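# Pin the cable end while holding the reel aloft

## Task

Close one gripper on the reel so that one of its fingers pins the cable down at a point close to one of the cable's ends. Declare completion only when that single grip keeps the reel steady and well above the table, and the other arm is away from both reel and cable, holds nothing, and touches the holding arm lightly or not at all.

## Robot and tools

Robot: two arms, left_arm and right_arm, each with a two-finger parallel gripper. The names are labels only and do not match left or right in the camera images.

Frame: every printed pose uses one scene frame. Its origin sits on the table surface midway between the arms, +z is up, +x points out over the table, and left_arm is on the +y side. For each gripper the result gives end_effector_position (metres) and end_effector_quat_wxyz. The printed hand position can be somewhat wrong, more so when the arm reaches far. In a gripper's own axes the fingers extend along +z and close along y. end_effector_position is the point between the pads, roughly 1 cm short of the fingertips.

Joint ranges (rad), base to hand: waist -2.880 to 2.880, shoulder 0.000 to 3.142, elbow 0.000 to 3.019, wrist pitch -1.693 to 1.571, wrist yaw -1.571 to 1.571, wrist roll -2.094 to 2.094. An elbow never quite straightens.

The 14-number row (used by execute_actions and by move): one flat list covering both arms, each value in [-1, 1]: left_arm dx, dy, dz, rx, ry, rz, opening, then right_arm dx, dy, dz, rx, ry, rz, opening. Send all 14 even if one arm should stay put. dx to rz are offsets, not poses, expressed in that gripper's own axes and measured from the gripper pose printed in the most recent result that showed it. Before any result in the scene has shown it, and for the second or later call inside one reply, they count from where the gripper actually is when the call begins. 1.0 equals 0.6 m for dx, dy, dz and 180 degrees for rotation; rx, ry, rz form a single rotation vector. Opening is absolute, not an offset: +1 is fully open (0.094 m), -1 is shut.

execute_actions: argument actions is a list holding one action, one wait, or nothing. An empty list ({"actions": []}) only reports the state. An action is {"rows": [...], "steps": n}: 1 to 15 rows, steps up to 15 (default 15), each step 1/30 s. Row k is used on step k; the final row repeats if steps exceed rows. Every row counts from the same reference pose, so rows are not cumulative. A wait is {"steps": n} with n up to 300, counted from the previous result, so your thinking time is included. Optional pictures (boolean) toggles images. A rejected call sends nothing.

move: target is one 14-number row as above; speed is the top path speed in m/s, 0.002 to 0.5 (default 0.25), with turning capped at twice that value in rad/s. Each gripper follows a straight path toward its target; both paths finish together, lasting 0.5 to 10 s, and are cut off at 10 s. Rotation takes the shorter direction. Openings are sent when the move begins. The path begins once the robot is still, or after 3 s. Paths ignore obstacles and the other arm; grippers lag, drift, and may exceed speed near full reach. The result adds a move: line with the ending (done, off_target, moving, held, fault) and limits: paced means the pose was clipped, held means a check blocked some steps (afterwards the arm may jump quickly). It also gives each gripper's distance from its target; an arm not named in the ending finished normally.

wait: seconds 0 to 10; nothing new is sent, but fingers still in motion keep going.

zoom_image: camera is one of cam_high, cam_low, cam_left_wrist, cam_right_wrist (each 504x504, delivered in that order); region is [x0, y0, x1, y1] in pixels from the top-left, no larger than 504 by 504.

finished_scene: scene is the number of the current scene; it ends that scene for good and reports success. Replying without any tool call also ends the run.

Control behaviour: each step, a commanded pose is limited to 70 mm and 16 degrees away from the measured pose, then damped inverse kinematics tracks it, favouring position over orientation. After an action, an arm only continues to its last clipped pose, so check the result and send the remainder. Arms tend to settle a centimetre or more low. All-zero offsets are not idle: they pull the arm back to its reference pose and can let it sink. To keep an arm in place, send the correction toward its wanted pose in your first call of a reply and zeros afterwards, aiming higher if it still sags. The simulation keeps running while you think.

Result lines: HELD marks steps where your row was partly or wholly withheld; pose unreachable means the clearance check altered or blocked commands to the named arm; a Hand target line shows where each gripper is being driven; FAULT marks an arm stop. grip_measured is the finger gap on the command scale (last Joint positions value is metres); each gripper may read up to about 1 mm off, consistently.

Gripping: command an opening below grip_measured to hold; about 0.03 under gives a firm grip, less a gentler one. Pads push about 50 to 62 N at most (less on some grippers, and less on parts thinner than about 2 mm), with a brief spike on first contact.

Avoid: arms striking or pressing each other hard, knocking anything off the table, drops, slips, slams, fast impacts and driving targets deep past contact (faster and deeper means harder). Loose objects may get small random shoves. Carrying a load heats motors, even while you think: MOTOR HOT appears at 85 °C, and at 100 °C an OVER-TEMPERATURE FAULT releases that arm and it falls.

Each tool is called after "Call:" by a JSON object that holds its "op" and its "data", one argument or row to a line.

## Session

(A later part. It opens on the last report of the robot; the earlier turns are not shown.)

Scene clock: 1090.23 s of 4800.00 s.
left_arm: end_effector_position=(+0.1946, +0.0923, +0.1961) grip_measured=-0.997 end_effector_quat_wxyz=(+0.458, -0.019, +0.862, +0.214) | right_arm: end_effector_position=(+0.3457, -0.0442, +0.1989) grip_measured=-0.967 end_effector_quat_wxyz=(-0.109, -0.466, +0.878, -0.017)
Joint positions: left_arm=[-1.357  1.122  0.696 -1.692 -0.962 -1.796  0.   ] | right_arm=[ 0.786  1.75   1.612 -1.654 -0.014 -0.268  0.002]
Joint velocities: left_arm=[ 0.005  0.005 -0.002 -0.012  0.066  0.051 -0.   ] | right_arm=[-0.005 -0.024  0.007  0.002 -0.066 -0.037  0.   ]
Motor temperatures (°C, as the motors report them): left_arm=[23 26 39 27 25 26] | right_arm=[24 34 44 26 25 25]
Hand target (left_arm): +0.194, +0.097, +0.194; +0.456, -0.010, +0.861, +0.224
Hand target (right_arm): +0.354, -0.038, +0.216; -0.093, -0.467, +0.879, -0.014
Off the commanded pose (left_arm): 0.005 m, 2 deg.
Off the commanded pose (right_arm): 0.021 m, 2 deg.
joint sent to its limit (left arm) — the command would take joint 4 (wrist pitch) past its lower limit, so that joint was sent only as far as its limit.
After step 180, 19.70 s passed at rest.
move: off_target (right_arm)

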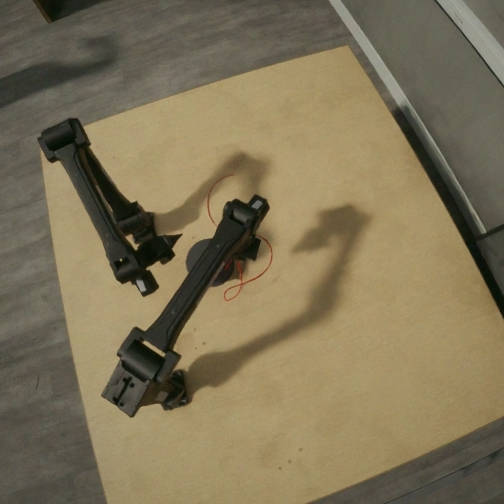

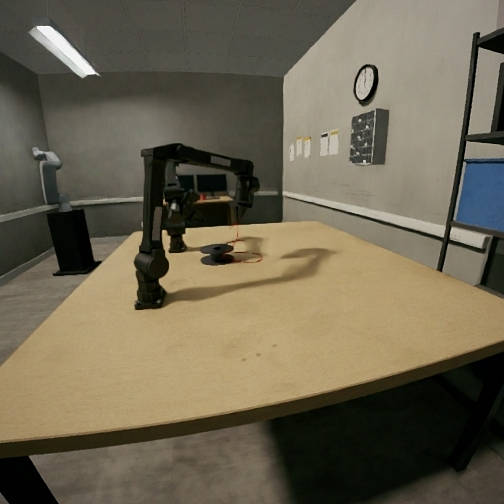

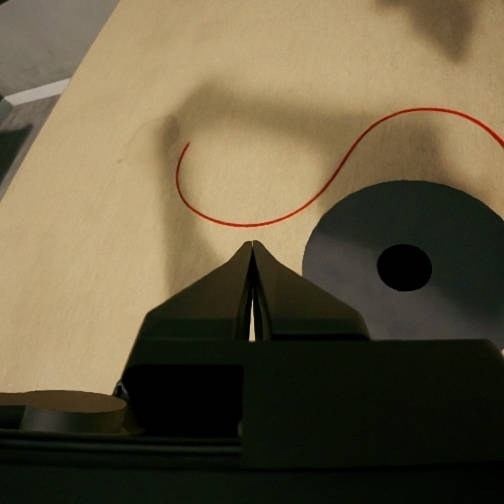

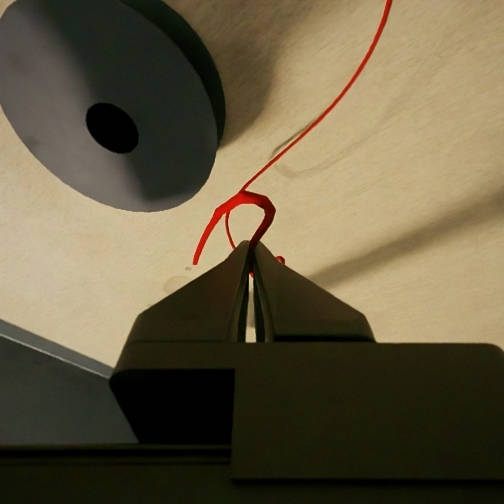

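Call:
{"op": "move", "data": {
  "target": [0,0,0,0,0,0,-1, 0.133,0.168,-0.03,0,0,0,-1],
  "speed": 0.08
}}

Scene clock: 1099.50 s of 4800.00 s.
left_arm: end_effector_position=(+0.1946, +0.0923, +0.1961) grip_measured=-0.997 end_effector_quat_wxyz=(+0.458, -0.019, +0.862, +0.214) | right_arm: end_effector_position=(+0.2289, -0.0476, +0.2381) grip_measured=-0.967 end_effector_quat_wxyz=(-0.097, -0.472, +0.876, -0.017)
Joint positions: left_arm=[-1.357  1.122  0.696 -1.692 -0.962 -1.795  0.   ] | right_arm=[ 0.961  1.503  1.414 -1.676 -0.042 -0.108  0.002]
Joint velocities: left_arm=[-0.005  0.005 -0.002 -0.007  0.051 -0.037  0.001] | right_arm=[ 0.005 -0.005  0.007 -0.012 -0.022  0.007  0.001]
Motor temperatures (°C, as the motors report them): left_arm=[23 26 39 27 25 26] | right_arm=[24 34 44 26 25 25]
Hand target (left_arm): +0.195, +0.092, +0.196; +0.458, -0.019, +0.862, +0.214
Hand target (right_arm): +0.223, -0.052, +0.237; -0.108, -0.466, +0.878, -0.021
Off the commanded pose (left_arm): 0.000 m, 0 deg.
Off the commanded pose (right_arm): 0.007 m, 2 deg.
After step 180, 1.30 s passed at rest.
move: done

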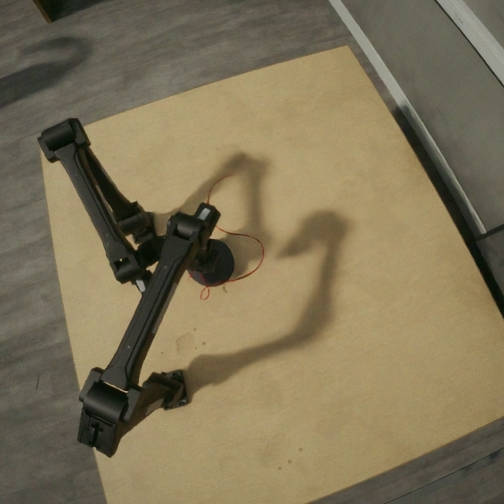

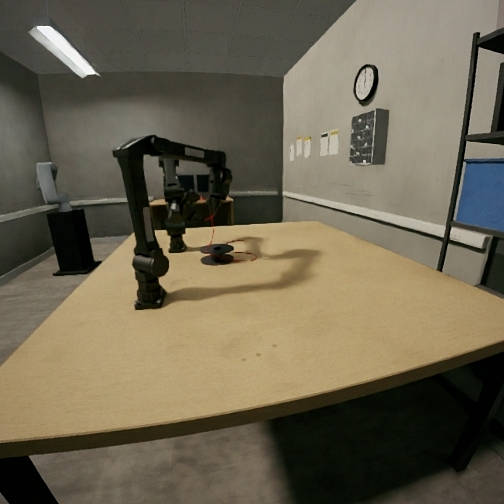

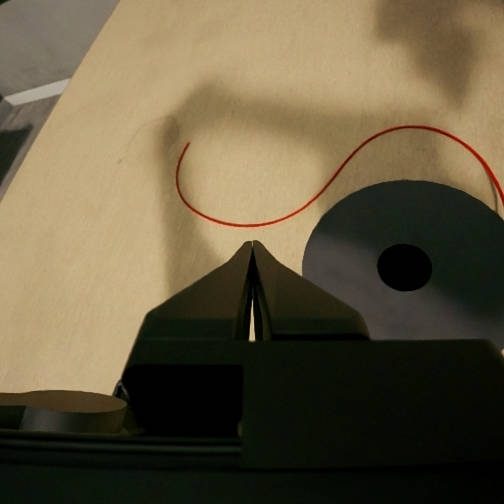

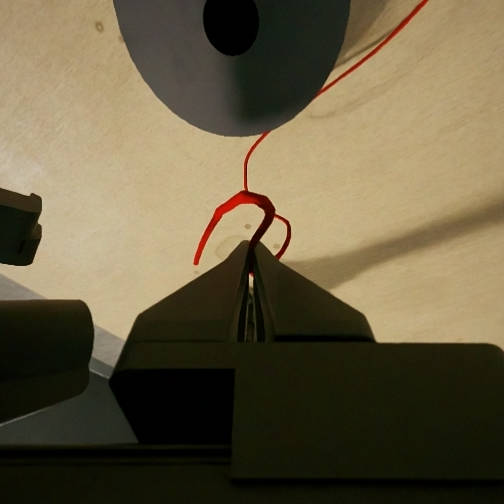

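Call:
{"op": "move", "data": {
  "target": [0,0,0,0,0,0,-1, -0.025,-0.008,0.13,0,0,0,-1],
  "speed": 0.06
}}

Scene clock: 1123.60 s of 4800.00 s.
left_arm: end_effector_position=(+0.1946, +0.0923, +0.1961) grip_measured=-0.997 end_effector_quat_wxyz=(+0.458, -0.019, +0.862, +0.214) | right_arm: end_effector_position=(+0.2281, -0.0486, +0.1680) grip_measured=-0.967 end_effector_quat_wxyz=(-0.094, -0.471, +0.877, -0.016)
Joint positions: left_arm=[-1.357  1.122  0.696 -1.692 -0.962 -1.795  0.   ] | right_arm=[ 0.961  1.529  1.257 -1.487 -0.042 -0.105  0.002]
Joint velocities: left_arm=[ 0.005 -0.015  0.007 -0.002  0.007  0.022  0.001] | right_arm=[-0.005  0.005 -0.017  0.002 -0.037 -0.022 -0.   ]
Motor temperatures (°C, as the motors report them): left_arm=[23 26 40 27 25 26] | right_arm=[24 34 40 26 25 25]
Hand target (left_arm): +0.195, +0.092, +0.196; +0.458, -0.019, +0.862, +0.214
Hand target (right_arm): +0.230, -0.047, +0.159; -0.098, -0.472, +0.876, -0.018
Off the commanded pose (left_arm): 0.000 m, 0 deg.
Off the commanded pose (right_arm): 0.010 m, 0 deg.
After step 180, 16.43 s passed at rest.
move: done

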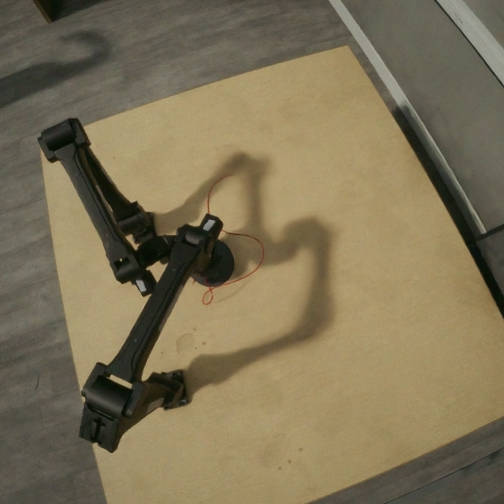

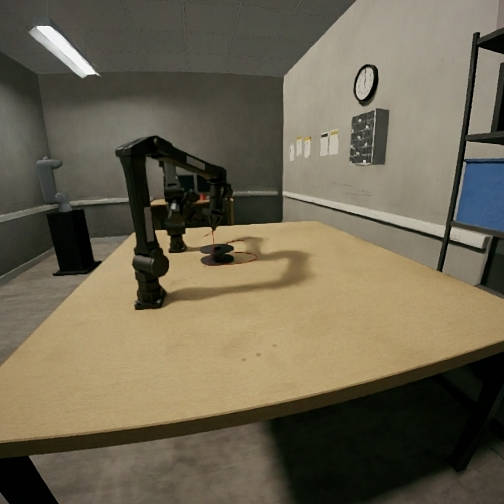

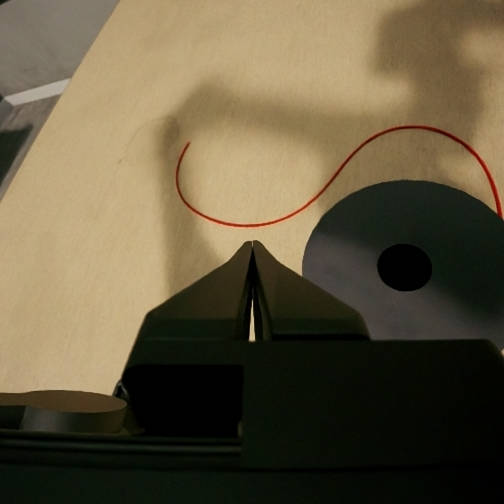

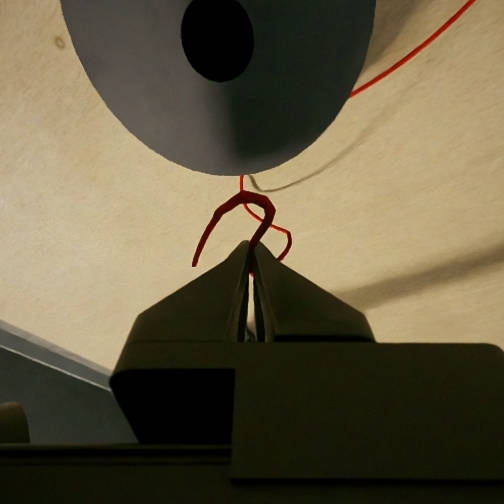

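Call:
{"op": "move", "data": {
  "target": [0,0,0,0,0,0,-1, -0.095,0,-0.04,0,0,0,-1],
  "speed": 0.06
}}

Scene clock: 1136.43 s of 4800.00 s.
left_arm: end_effector_position=(+0.1946, +0.0923, +0.1961) grip_measured=-0.997 end_effector_quat_wxyz=(+0.458, -0.019, +0.862, +0.214) | right_arm: end_effector_position=(+0.2565, -0.0120, +0.1741) grip_measured=-0.967 end_effector_quat_wxyz=(-0.100, -0.472, +0.876, -0.019)
Joint positions: left_arm=[-1.357  1.122  0.696 -1.692 -0.962 -1.795  0.   ] | right_arm=[ 0.963  1.649  1.417 -1.538 -0.042 -0.105  0.002]
Joint velocities: left_arm=[ 0.005 -0.015  0.017 -0.007 -0.007 -0.066 -0.001] | right_arm=[-0.024 -0.015 -0.007 -0.017 -0.037  0.022 -0.   ]
Motor temperatures (°C, as the motors report them): left_arm=[23 26 40 27 25 26] | right_arm=[24 33 40 26 25 25]
Hand target (left_arm): +0.195, +0.092, +0.196; +0.458, -0.019, +0.862, +0.214
Hand target (right_arm): +0.262, +0.001, +0.183; -0.094, -0.471, +0.877, -0.016
Off the commanded pose (left_arm): 0.000 m, 0 deg.
Off the commanded pose (right_arm): 0.016 m, 1 deg.
After step 180, 5.50 s passed at rest.
move: off_target (right_arm)

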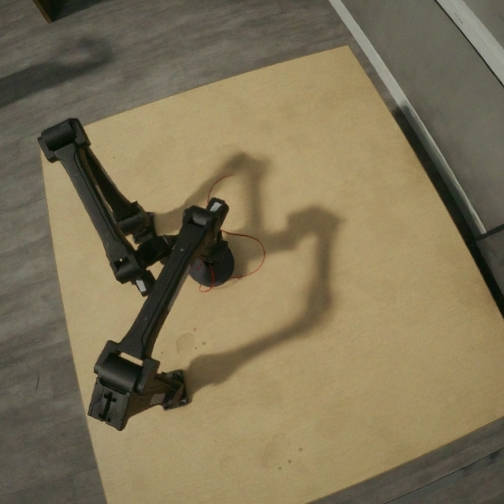

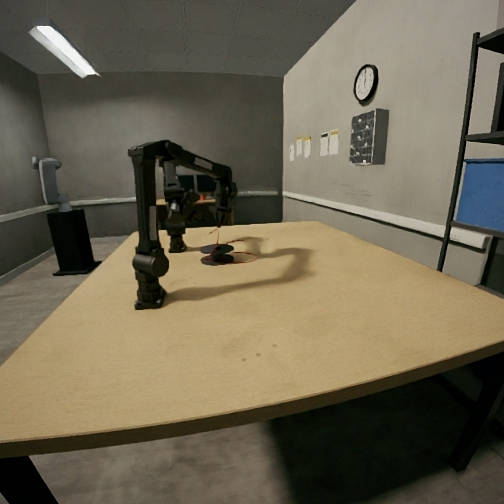

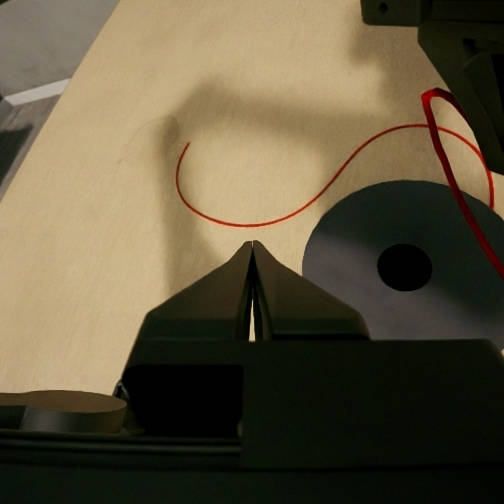

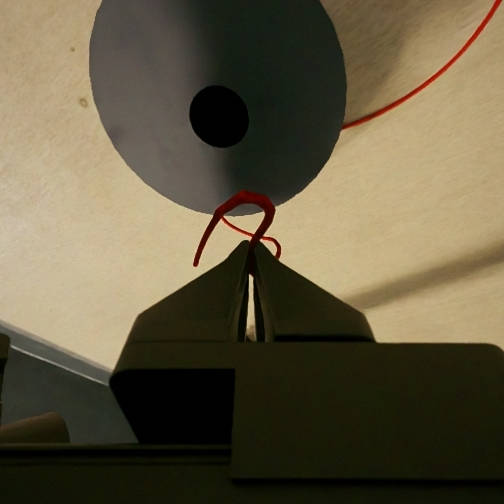

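Call:
{"op": "move", "data": {
  "target": [0,0,0,0,0,0,-1, -0.09,0,-0.02,0,0,0,-1],
  "speed": 0.06
}}

Scene clock: 1145.03 s of 4800.00 s.
left_arm: end_effector_position=(+0.1946, +0.0923, +0.1961) grip_measured=-0.997 end_effector_quat_wxyz=(+0.458, -0.019, +0.862, +0.214) | right_arm: end_effector_position=(+0.2822, +0.0213, +0.1703) grip_measured=-0.967 end_effector_quat_wxyz=(-0.104, -0.473, +0.875, -0.021)
Joint positions: left_arm=[-1.357  1.122  0.696 -1.692 -0.962 -1.795  0.   ] | right_arm=[ 0.966  1.764  1.557 -1.572 -0.042 -0.105  0.002]
Joint velocities: left_arm=[-0.005 -0.005  0.002  0.012  0.051  0.007 -0.001] | right_arm=[-0.015  0.005 -0.007 -0.007  0.007  0.022  0.003]
Motor temperatures (°C, as the motors report them): left_arm=[23 25 40 27 25 26] | right_arm=[24 33 42 26 25 25]
Hand target (left_arm): +0.195, +0.092, +0.196; +0.458, -0.019, +0.862, +0.214
Hand target (right_arm): +0.287, +0.034, +0.177; -0.099, -0.472, +0.876, -0.019
Off the commanded pose (left_arm): 0.000 m, 0 deg.
Off the commanded pose (right_arm): 0.015 m, 1 deg.
After step 180, 1.37 s passed at rest.
move: off_target (right_arm)

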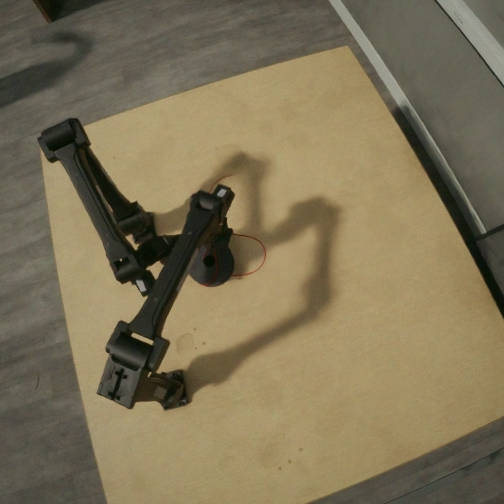

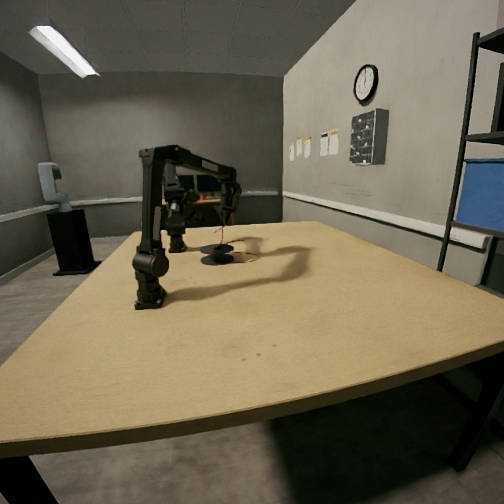

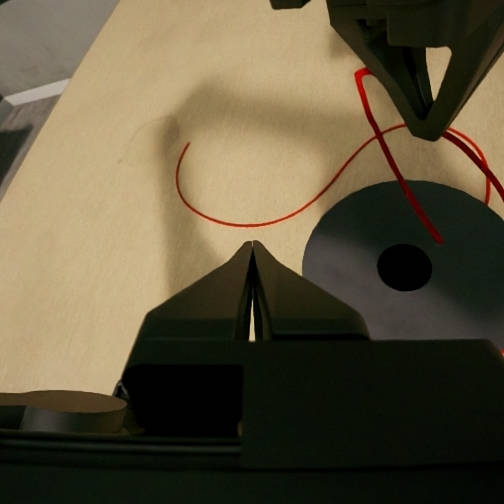

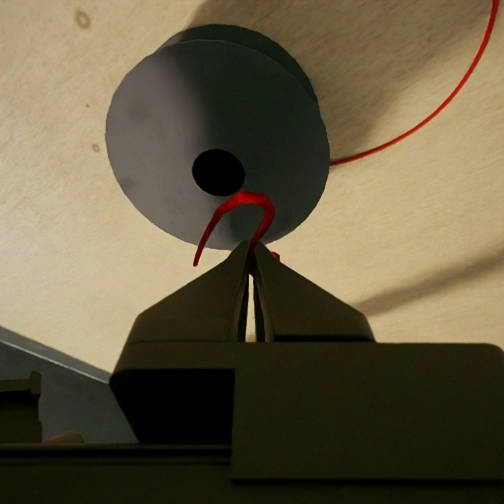

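Call:
{"op": "move", "data": {
  "target": [0,0,0,0,0,0,-1, -0.012,-0.004,0.065,0,0,0,-1],
  "speed": 0.05
}}

Call:
{"op": "move", "data": {
  "target": [0,0,0,0,0,0,-1, 0.049,-0.106,0.088,0,0,0,-1],
  "speed": 0.05
}}

Scene clock: 1163.27 s of 4800.00 s.
left_arm: end_effector_position=(+0.1946, +0.0923, +0.1961) grip_measured=-0.997 end_effector_quat_wxyz=(+0.458, -0.019, +0.862, +0.214) | right_arm: end_effector_position=(+0.2808, +0.0196, +0.1451) grip_measured=-0.967 end_effector_quat_wxyz=(-0.097, -0.473, +0.875, -0.018)
Joint positions: left_arm=[-1.357  1.122  0.696 -1.692 -0.962 -1.795  0.   ] | right_arm=[ 0.966  1.765  1.492 -1.492 -0.042 -0.105  0.002]
Joint velocities: left_arm=[-0.015 -0.005 -0.002  0.007 -0.022  0.051 -0.001] | right_arm=[-0.005  0.005  0.012  0.002 -0.051  0.051  0.   ]
Motor temperatures (°C, as the motors report them): left_arm=[23 25 40 27 25 26] | right_arm=[24 34 45 26 25 25]
Hand target (left_arm): +0.195, +0.092, +0.196; +0.458, -0.019, +0.862, +0.214
Hand target (right_arm): +0.282, +0.021, +0.131; -0.104, -0.473, +0.875, -0.021
Off the commanded pose (left_arm): 0.000 m, 0 deg.
Off the commanded pose (right_arm): 0.015 m, 1 deg.
After step 180, 11.13 s passed at rest.
move: off_target (right_arm)

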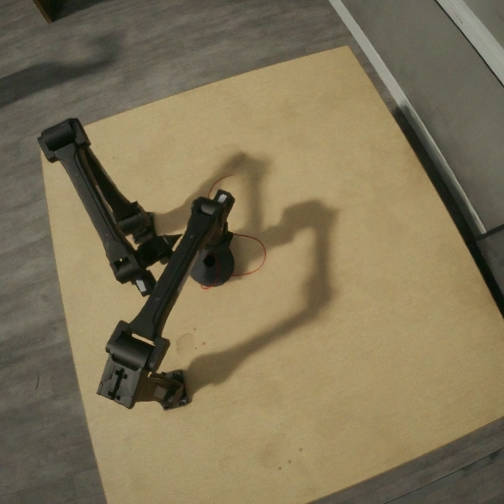

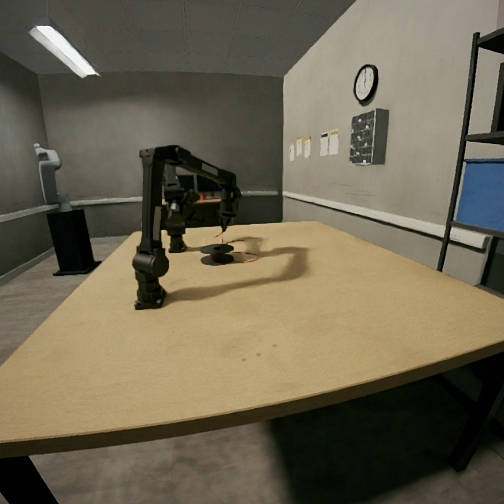

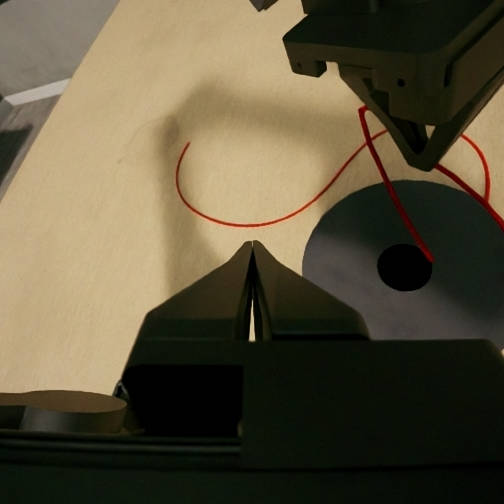

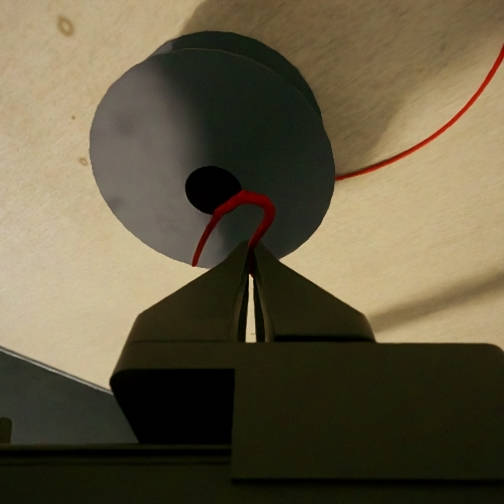

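Scene clock: 1165.33 s of 4800.00 s.
left_arm: end_effector_position=(+0.1946, +0.0923, +0.1961) grip_measured=-0.997 end_effector_quat_wxyz=(+0.458, -0.019, +0.862, +0.214) | right_arm: end_effector_position=(+0.3070, -0.0437, +0.0933) grip_measured=-0.967 end_effector_quat_wxyz=(-0.107, -0.468, +0.877, -0.017)
Joint positions: left_arm=[-1.357  1.122  0.696 -1.692 -0.962 -1.795  0.   ] | right_arm=[ 0.839  1.753  1.329 -1.363 -0.025 -0.221  0.002]
Joint velocities: left_arm=[ 0.005 -0.005  0.032 -0.007  0.007  0.007 -0.   ] | right_arm=[ 0.005 -0.005 -0.007 -0.022  0.022  0.007 -0.001]
Motor temperatures (°C, as the motors report them): left_arm=[23 25 40 27 25 26] | right_arm=[24 34 44 26 25 25]
Hand target (left_arm): +0.195, +0.092, +0.196; +0.458, -0.019, +0.862, +0.214
Hand target (right_arm): +0.310, -0.045, +0.094; -0.098, -0.473, +0.875, -0.015
Off the commanded pose (left_arm): 0.000 m, 0 deg.
Off the commanded pose (right_arm): 0.004 m, 1 deg.
move: done

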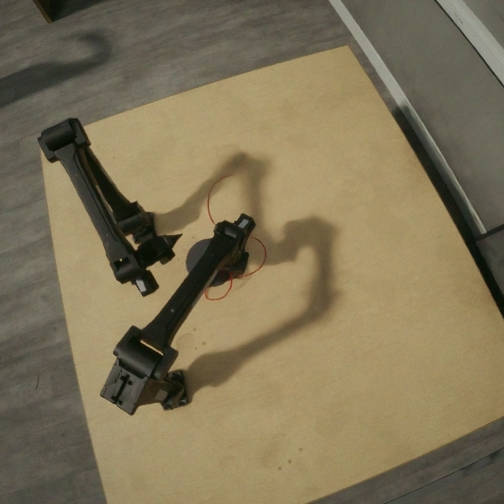

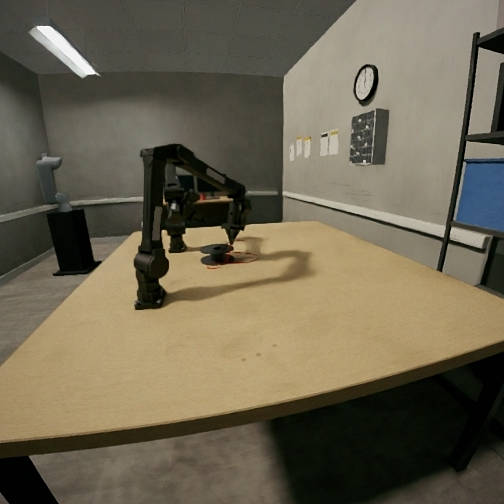

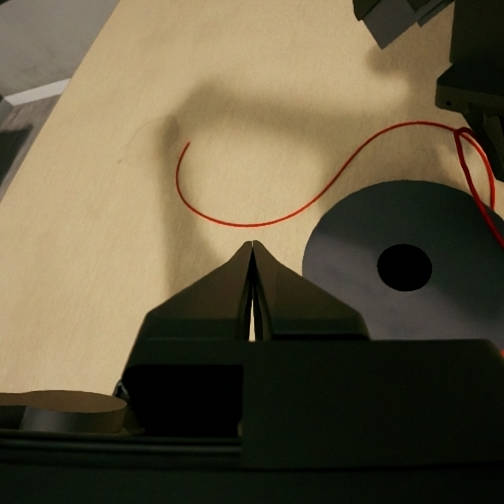

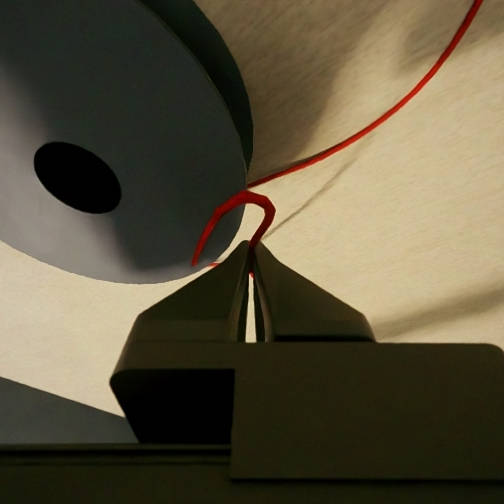

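Call:
{"op": "move", "data": {
  "target": [0,0,0,0,0,0,-1, 0.03,0.04,-0.08,0,0,0.21,-1],
  "speed": 0.08
}}

Scene clock: 1182.50 s of 4800.00 s.
left_arm: end_effector_position=(+0.1946, +0.0923, +0.1961) grip_measured=-0.997 end_effector_quat_wxyz=(+0.458, -0.019, +0.862, +0.214) | right_arm: end_effector_position=(+0.2813, -0.0497, +0.1289) grip_measured=-0.967 end_effector_quat_wxyz=(-0.107, -0.162, +0.979, -0.060)
Joint positions: left_arm=[-1.357  1.122  0.696 -1.692 -0.962 -1.795  0.   ] | right_arm=[ 0.869  1.682  1.329 -1.462 -0.028  0.461  0.002]
Joint velocities: left_arm=[-0.005 -0.015 -0.002  0.012  0.007 -0.037 -0.   ] | right_arm=[-0.005  0.005 -0.002  0.007  0.007  0.022 -0.001]
Motor temperatures (°C, as the motors report them): left_arm=[23 25 40 27 25 26] | right_arm=[24 35 42 26 25 25]
Hand target (left_arm): +0.195, +0.092, +0.196; +0.458, -0.019, +0.862, +0.214
Hand target (right_arm): +0.285, -0.040, +0.145; -0.096, -0.159, +0.981, -0.051
Off the commanded pose (left_arm): 0.000 m, 0 deg.
Off the commanded pose (right_arm): 0.020 m, 2 deg.
After step 180, 6.67 s passed at rest.
move: off_target (right_arm)

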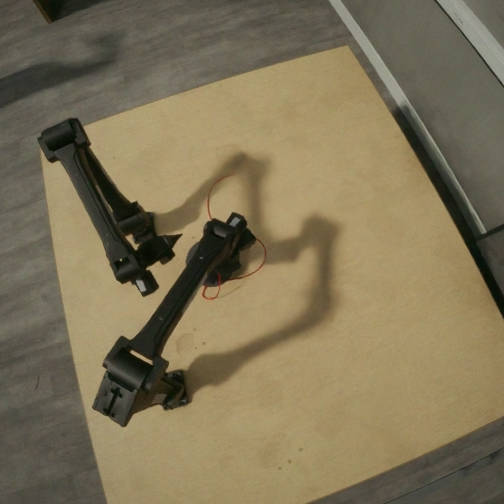

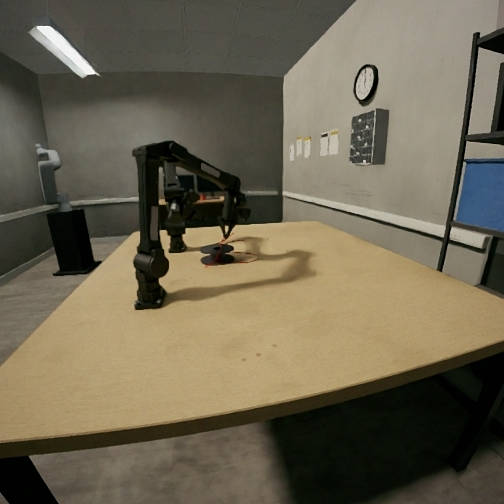

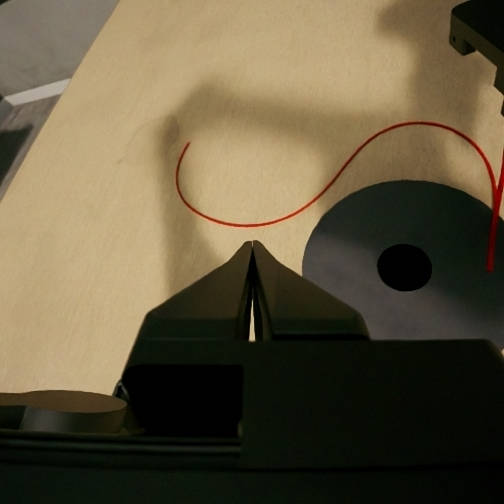

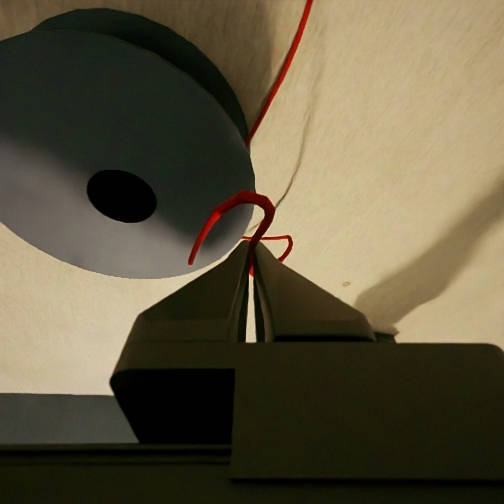

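Call:
{"op": "move", "data": {
  "target": [0,0,0,0,0,0,-1, -0.011,0.05,0.08,0,0,0,-1],
  "speed": 0.04
}}

Scene clock: 1200.20 s of 4800.00 s.
left_arm: end_effector_position=(+0.1946, +0.0923, +0.1961) grip_measured=-0.997 end_effector_quat_wxyz=(+0.458, -0.019, +0.862, +0.214) | right_arm: end_effector_position=(+0.2724, -0.0292, +0.0912) grip_measured=-0.967 end_effector_quat_wxyz=(-0.100, -0.166, +0.979, -0.058)
Joint positions: left_arm=[-1.357  1.122  0.696 -1.692 -0.962 -1.795  0.   ] | right_arm=[ 0.914  1.732  1.291 -1.36  -0.034  0.499  0.002]
Joint velocities: left_arm=[-0.024  0.005  0.002  0.007 -0.051 -0.022 -0.   ] | right_arm=[-0.024 -0.005  0.002 -0.017 -0.066 -0.081  0.   ]
Motor temperatures (°C, as the motors report them): left_arm=[23 25 40 27 25 26] | right_arm=[24 35 43 26 25 25]
Hand target (left_arm): +0.195, +0.092, +0.196; +0.458, -0.019, +0.862, +0.214
Hand target (right_arm): +0.269, -0.027, +0.079; -0.106, -0.162, +0.979, -0.061
Off the commanded pose (left_arm): 0.000 m, 0 deg.
Off the commanded pose (right_arm): 0.014 m, 1 deg.
After step 180, 9.93 s passed at rest.
move: off_target (right_arm)

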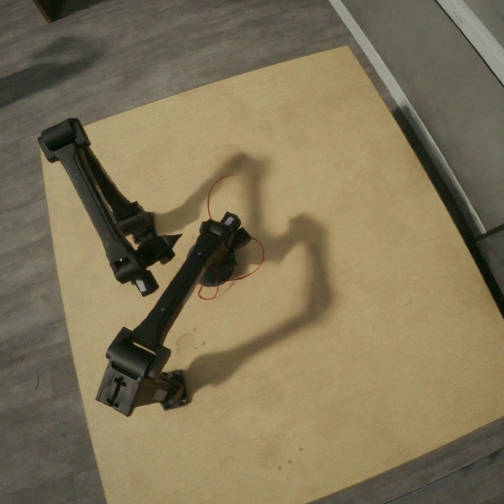

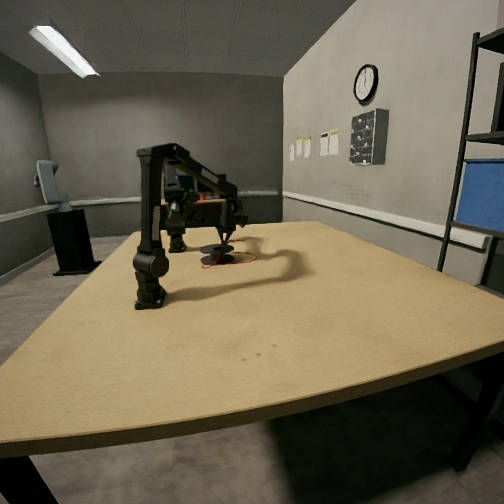

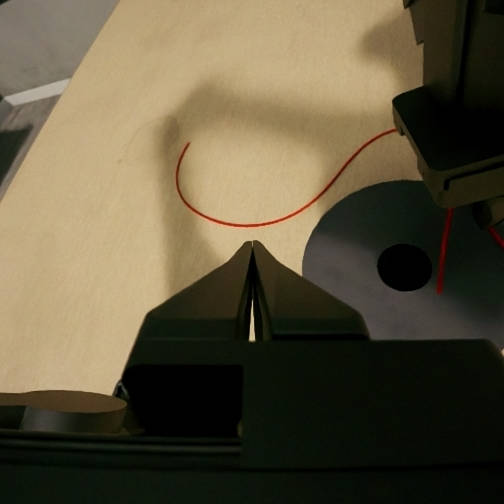

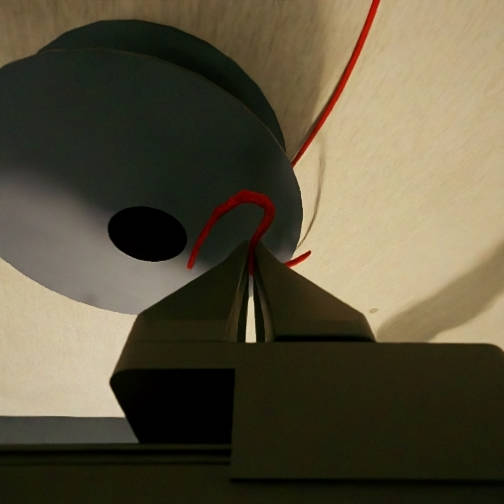

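Call:
{"op": "move", "data": {
  "target": [0,0,0,0,0,0,-1, 0.06,-0.048,0.036,0,0,0,-1],
  "speed": 0.04
}}

Scene clock: 1209.20 s of 4800.00 s.
left_arm: end_effector_position=(+0.1946, +0.0923, +0.1961) grip_measured=-0.997 end_effector_quat_wxyz=(+0.458, -0.019, +0.862, +0.214) | right_arm: end_effector_position=(+0.2416, -0.0690, +0.0793) grip_measured=-0.967 end_effector_quat_wxyz=(-0.108, -0.163, +0.979, -0.063)
Joint positions: left_arm=[-1.357  1.122  0.696 -1.692 -0.962 -1.795  0.   ] | right_arm=[ 0.904  1.64   1.131 -1.31  -0.034  0.495  0.002]
Joint velocities: left_arm=[ 0.005 -0.015  0.002  0.002  0.022  0.007  0.001] | right_arm=[ 0.005 -0.005 -0.007  0.012 -0.051 -0.022 -0.   ]
Motor temperatures (°C, as the motors report them): left_arm=[23 25 40 27 25 26] | right_arm=[24 35 41 26 25 25]
Hand target (left_arm): +0.195, +0.092, +0.196; +0.458, -0.019, +0.862, +0.214
Hand target (right_arm): +0.245, -0.071, +0.079; -0.100, -0.166, +0.979, -0.058
Off the commanded pose (left_arm): 0.000 m, 0 deg.
Off the commanded pose (right_arm): 0.004 m, 1 deg.
After step 180, 1.47 s passed at rest.
move: done

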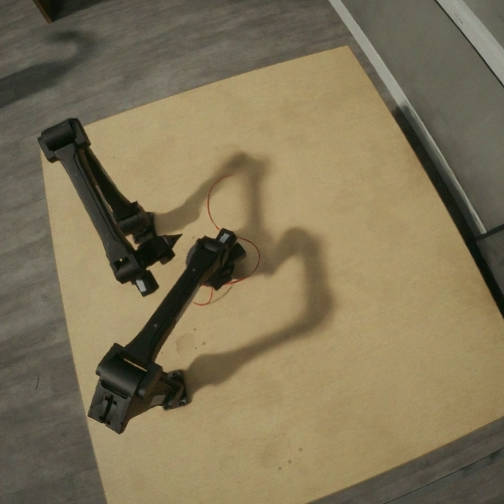

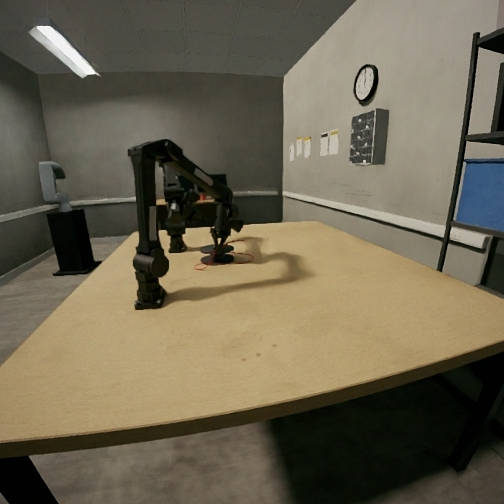

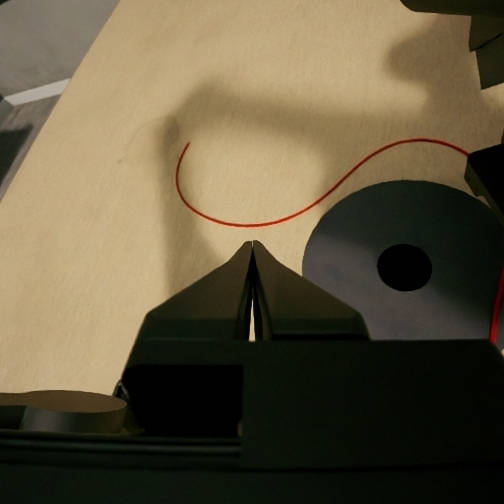

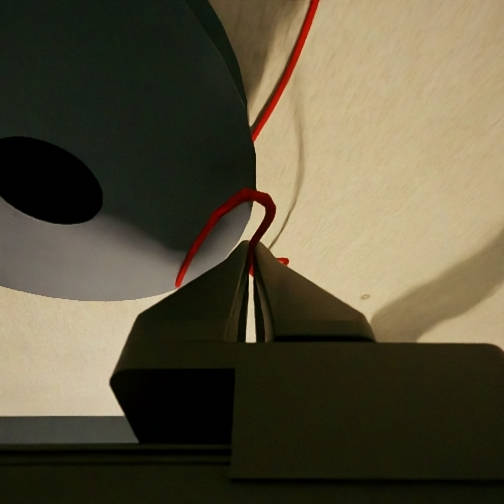

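Call:
{"op": "move", "data": {
  "target": [0,0,0,0,0,0,-1, -0.03,0.03,0.005,0,0,0,-1],
  "speed": 0.03
}}

Scene clock: 1220.83 s of 4800.00 s.
left_arm: end_effector_position=(+0.1946, +0.0923, +0.1961) grip_measured=-0.997 end_effector_quat_wxyz=(+0.458, -0.019, +0.862, +0.214) | right_arm: end_effector_position=(+0.2411, -0.0644, +0.0673) grip_measured=-0.967 end_effector_quat_wxyz=(-0.119, -0.165, +0.976, -0.072)
Joint positions: left_arm=[-1.357  1.122  0.696 -1.692 -0.962 -1.795  0.   ] | right_arm=[ 0.913  1.682  1.144 -1.31  -0.034  0.497  0.002]
Joint velocities: left_arm=[ 0.015 -0.005  0.007 -0.017  0.022 -0.095  0.001] | right_arm=[-0.015  0.005 -0.012 -0.007  0.051 -0.007  0.   ]
Motor temperatures (°C, as the motors report them): left_arm=[23 25 40 27 25 26] | right_arm=[24 35 40 26 25 25]
Hand target (left_arm): +0.195, +0.092, +0.196; +0.458, -0.019, +0.862, +0.214
Hand target (right_arm): +0.251, -0.048, +0.072; -0.108, -0.163, +0.979, -0.063
Off the commanded pose (left_arm): 0.000 m, 0 deg.
Off the commanded pose (right_arm): 0.021 m, 2 deg.
After step 180, 4.43 s passed at rest.
move: off_target (right_arm)

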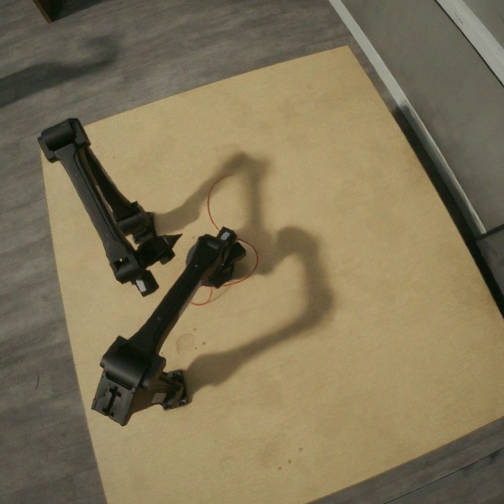

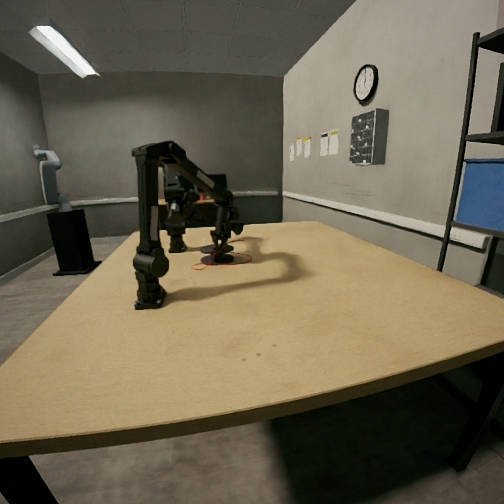

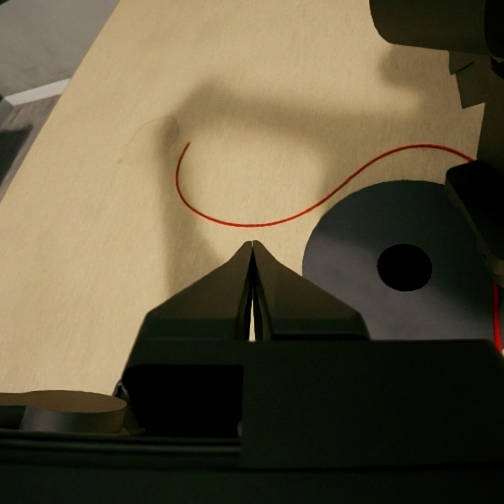

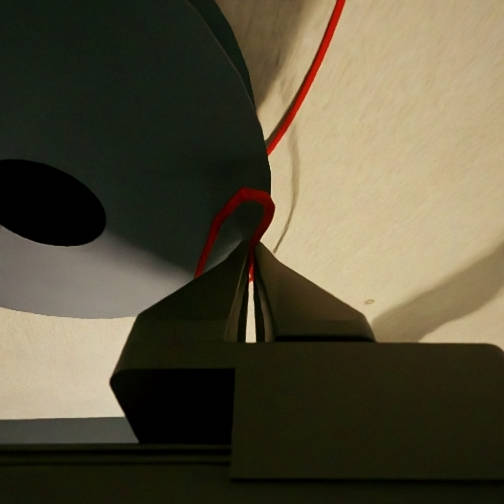

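Call:
{"op": "move", "data": {
  "target": [0.088,-0.263,-0.009,0,0,0,-1, 0,0,0,0,0,0,-1],
  "speed": 0.08
}}

Scene clock: 1236.07 s of 4800.00 s.
left_arm: end_effector_position=(+0.1969, -0.0274, +0.1001) grip_measured=-0.997 end_effector_quat_wxyz=(+0.458, -0.009, +0.858, +0.233) | right_arm: end_effector_position=(+0.2411, -0.0644, +0.0673) grip_measured=-0.967 end_effector_quat_wxyz=(-0.119, -0.165, +0.976, -0.072)
Joint positions: left_arm=[-1.389  1.644  0.887 -1.445 -0.946 -1.845  0.   ] | right_arm=[ 0.913  1.682  1.144 -1.31  -0.034  0.498  0.002]
Joint velocities: left_arm=[-0.024 -0.005  0.017  0.002 -0.022  0.037  0.001] | right_arm=[ 0.005  0.005  0.012 -0.007  0.037  0.022  0.   ]
Motor temperatures (°C, as the motors report them): left_arm=[23 25 40 27 25 26] | right_arm=[24 34 42 26 25 25]
Hand target (left_arm): +0.195, -0.044, +0.103; +0.458, -0.019, +0.862, +0.214
Hand target (right_arm): +0.241, -0.064, +0.067; -0.119, -0.165, +0.976, -0.072
Off the commanded pose (left_arm): 0.017 m, 2 deg.
Off the commanded pose (right_arm): 0.000 m, 0 deg.
After step 180, 6.83 s passed at rest.
move: off_target (left_arm)

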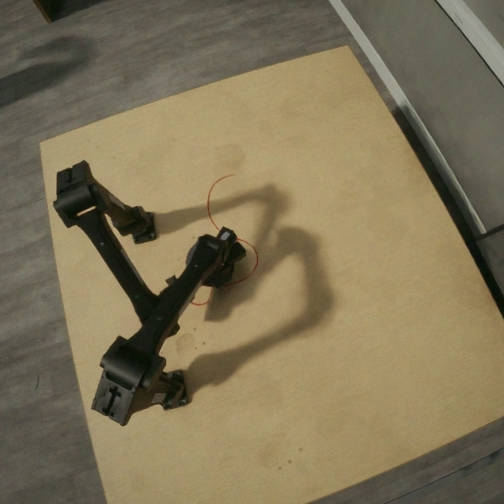

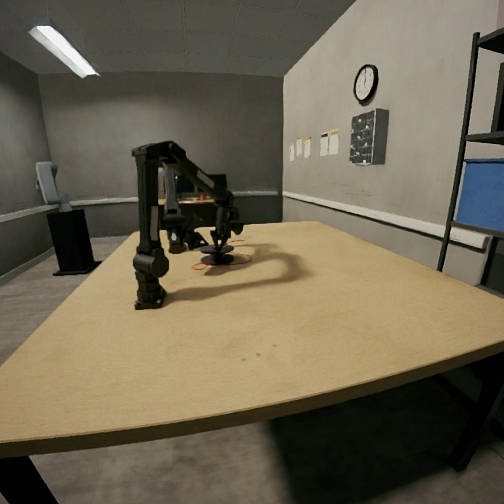

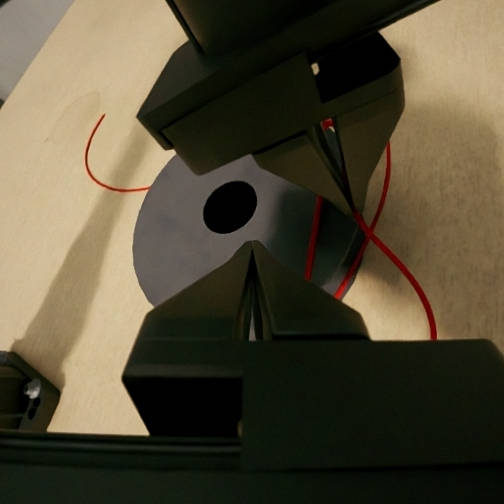

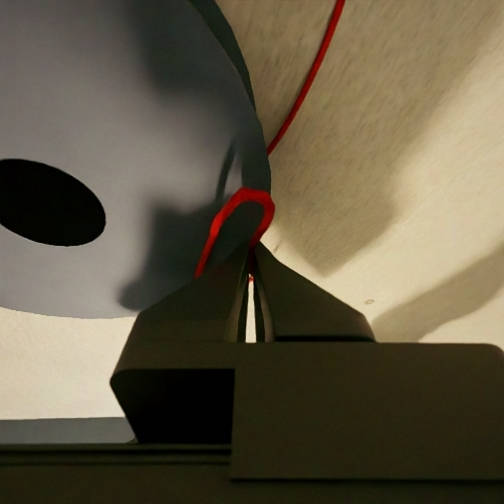

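Call:
{"op": "move", "data": {
  "target": [0.04,-0.125,0.02,0,0,0,-1, 0,0,0,0,0,0,-1],
  "speed": 0.05
}}

Scene clock: 1249.50 s of 4800.00 s.
left_arm: end_effector_position=(+0.2053, -0.0715, +0.0464) grip_measured=-0.997 end_effector_quat_wxyz=(+0.460, -0.000, +0.854, +0.243) | right_arm: end_effector_position=(+0.2411, -0.0644, +0.0673) grip_measured=-0.967 end_effector_quat_wxyz=(-0.119, -0.165, +0.976, -0.072)
Joint positions: left_arm=[-1.379  1.856  0.991 -1.35  -0.961 -1.826  0.   ] | right_arm=[ 0.913  1.682  1.144 -1.31  -0.034  0.498  0.002]
Joint velocities: left_arm=[-0.015 -0.005 -0.007 -0.002  0.037 -0.066  0.001] | right_arm=[ 0.005 -0.015 -0.012 -0.012 -0.125  0.051 -0.001]
Motor temperatures (°C, as the motors report them): left_arm=[23 26 41 27 25 26] | right_arm=[24 34 41 26 25 25]
Hand target (left_arm): +0.209, -0.085, +0.047; +0.458, -0.009, +0.858, +0.233
Hand target (right_arm): +0.241, -0.064, +0.067; -0.119, -0.165, +0.976, -0.072
Off the commanded pose (left_arm): 0.014 m, 2 deg.
Off the commanded pose (right_arm): 0.000 m, 0 deg.
After step 180, 5.47 s passed at rest.
move: off_target (left_arm)

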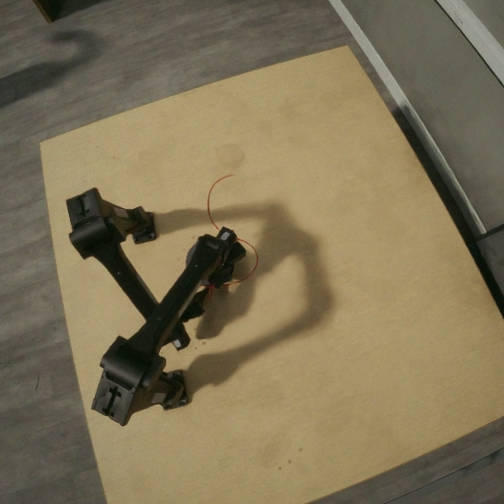

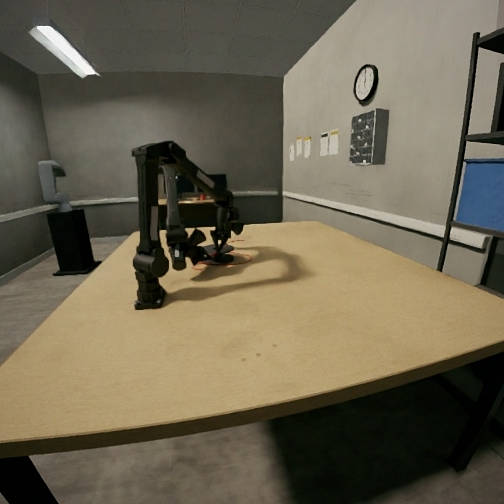

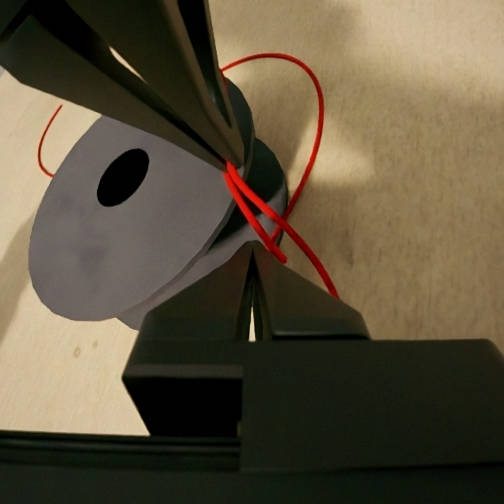

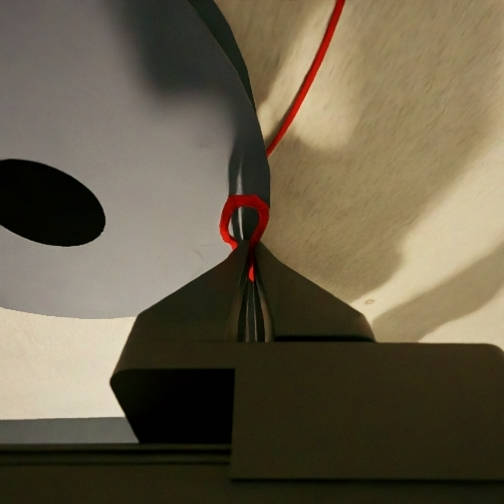

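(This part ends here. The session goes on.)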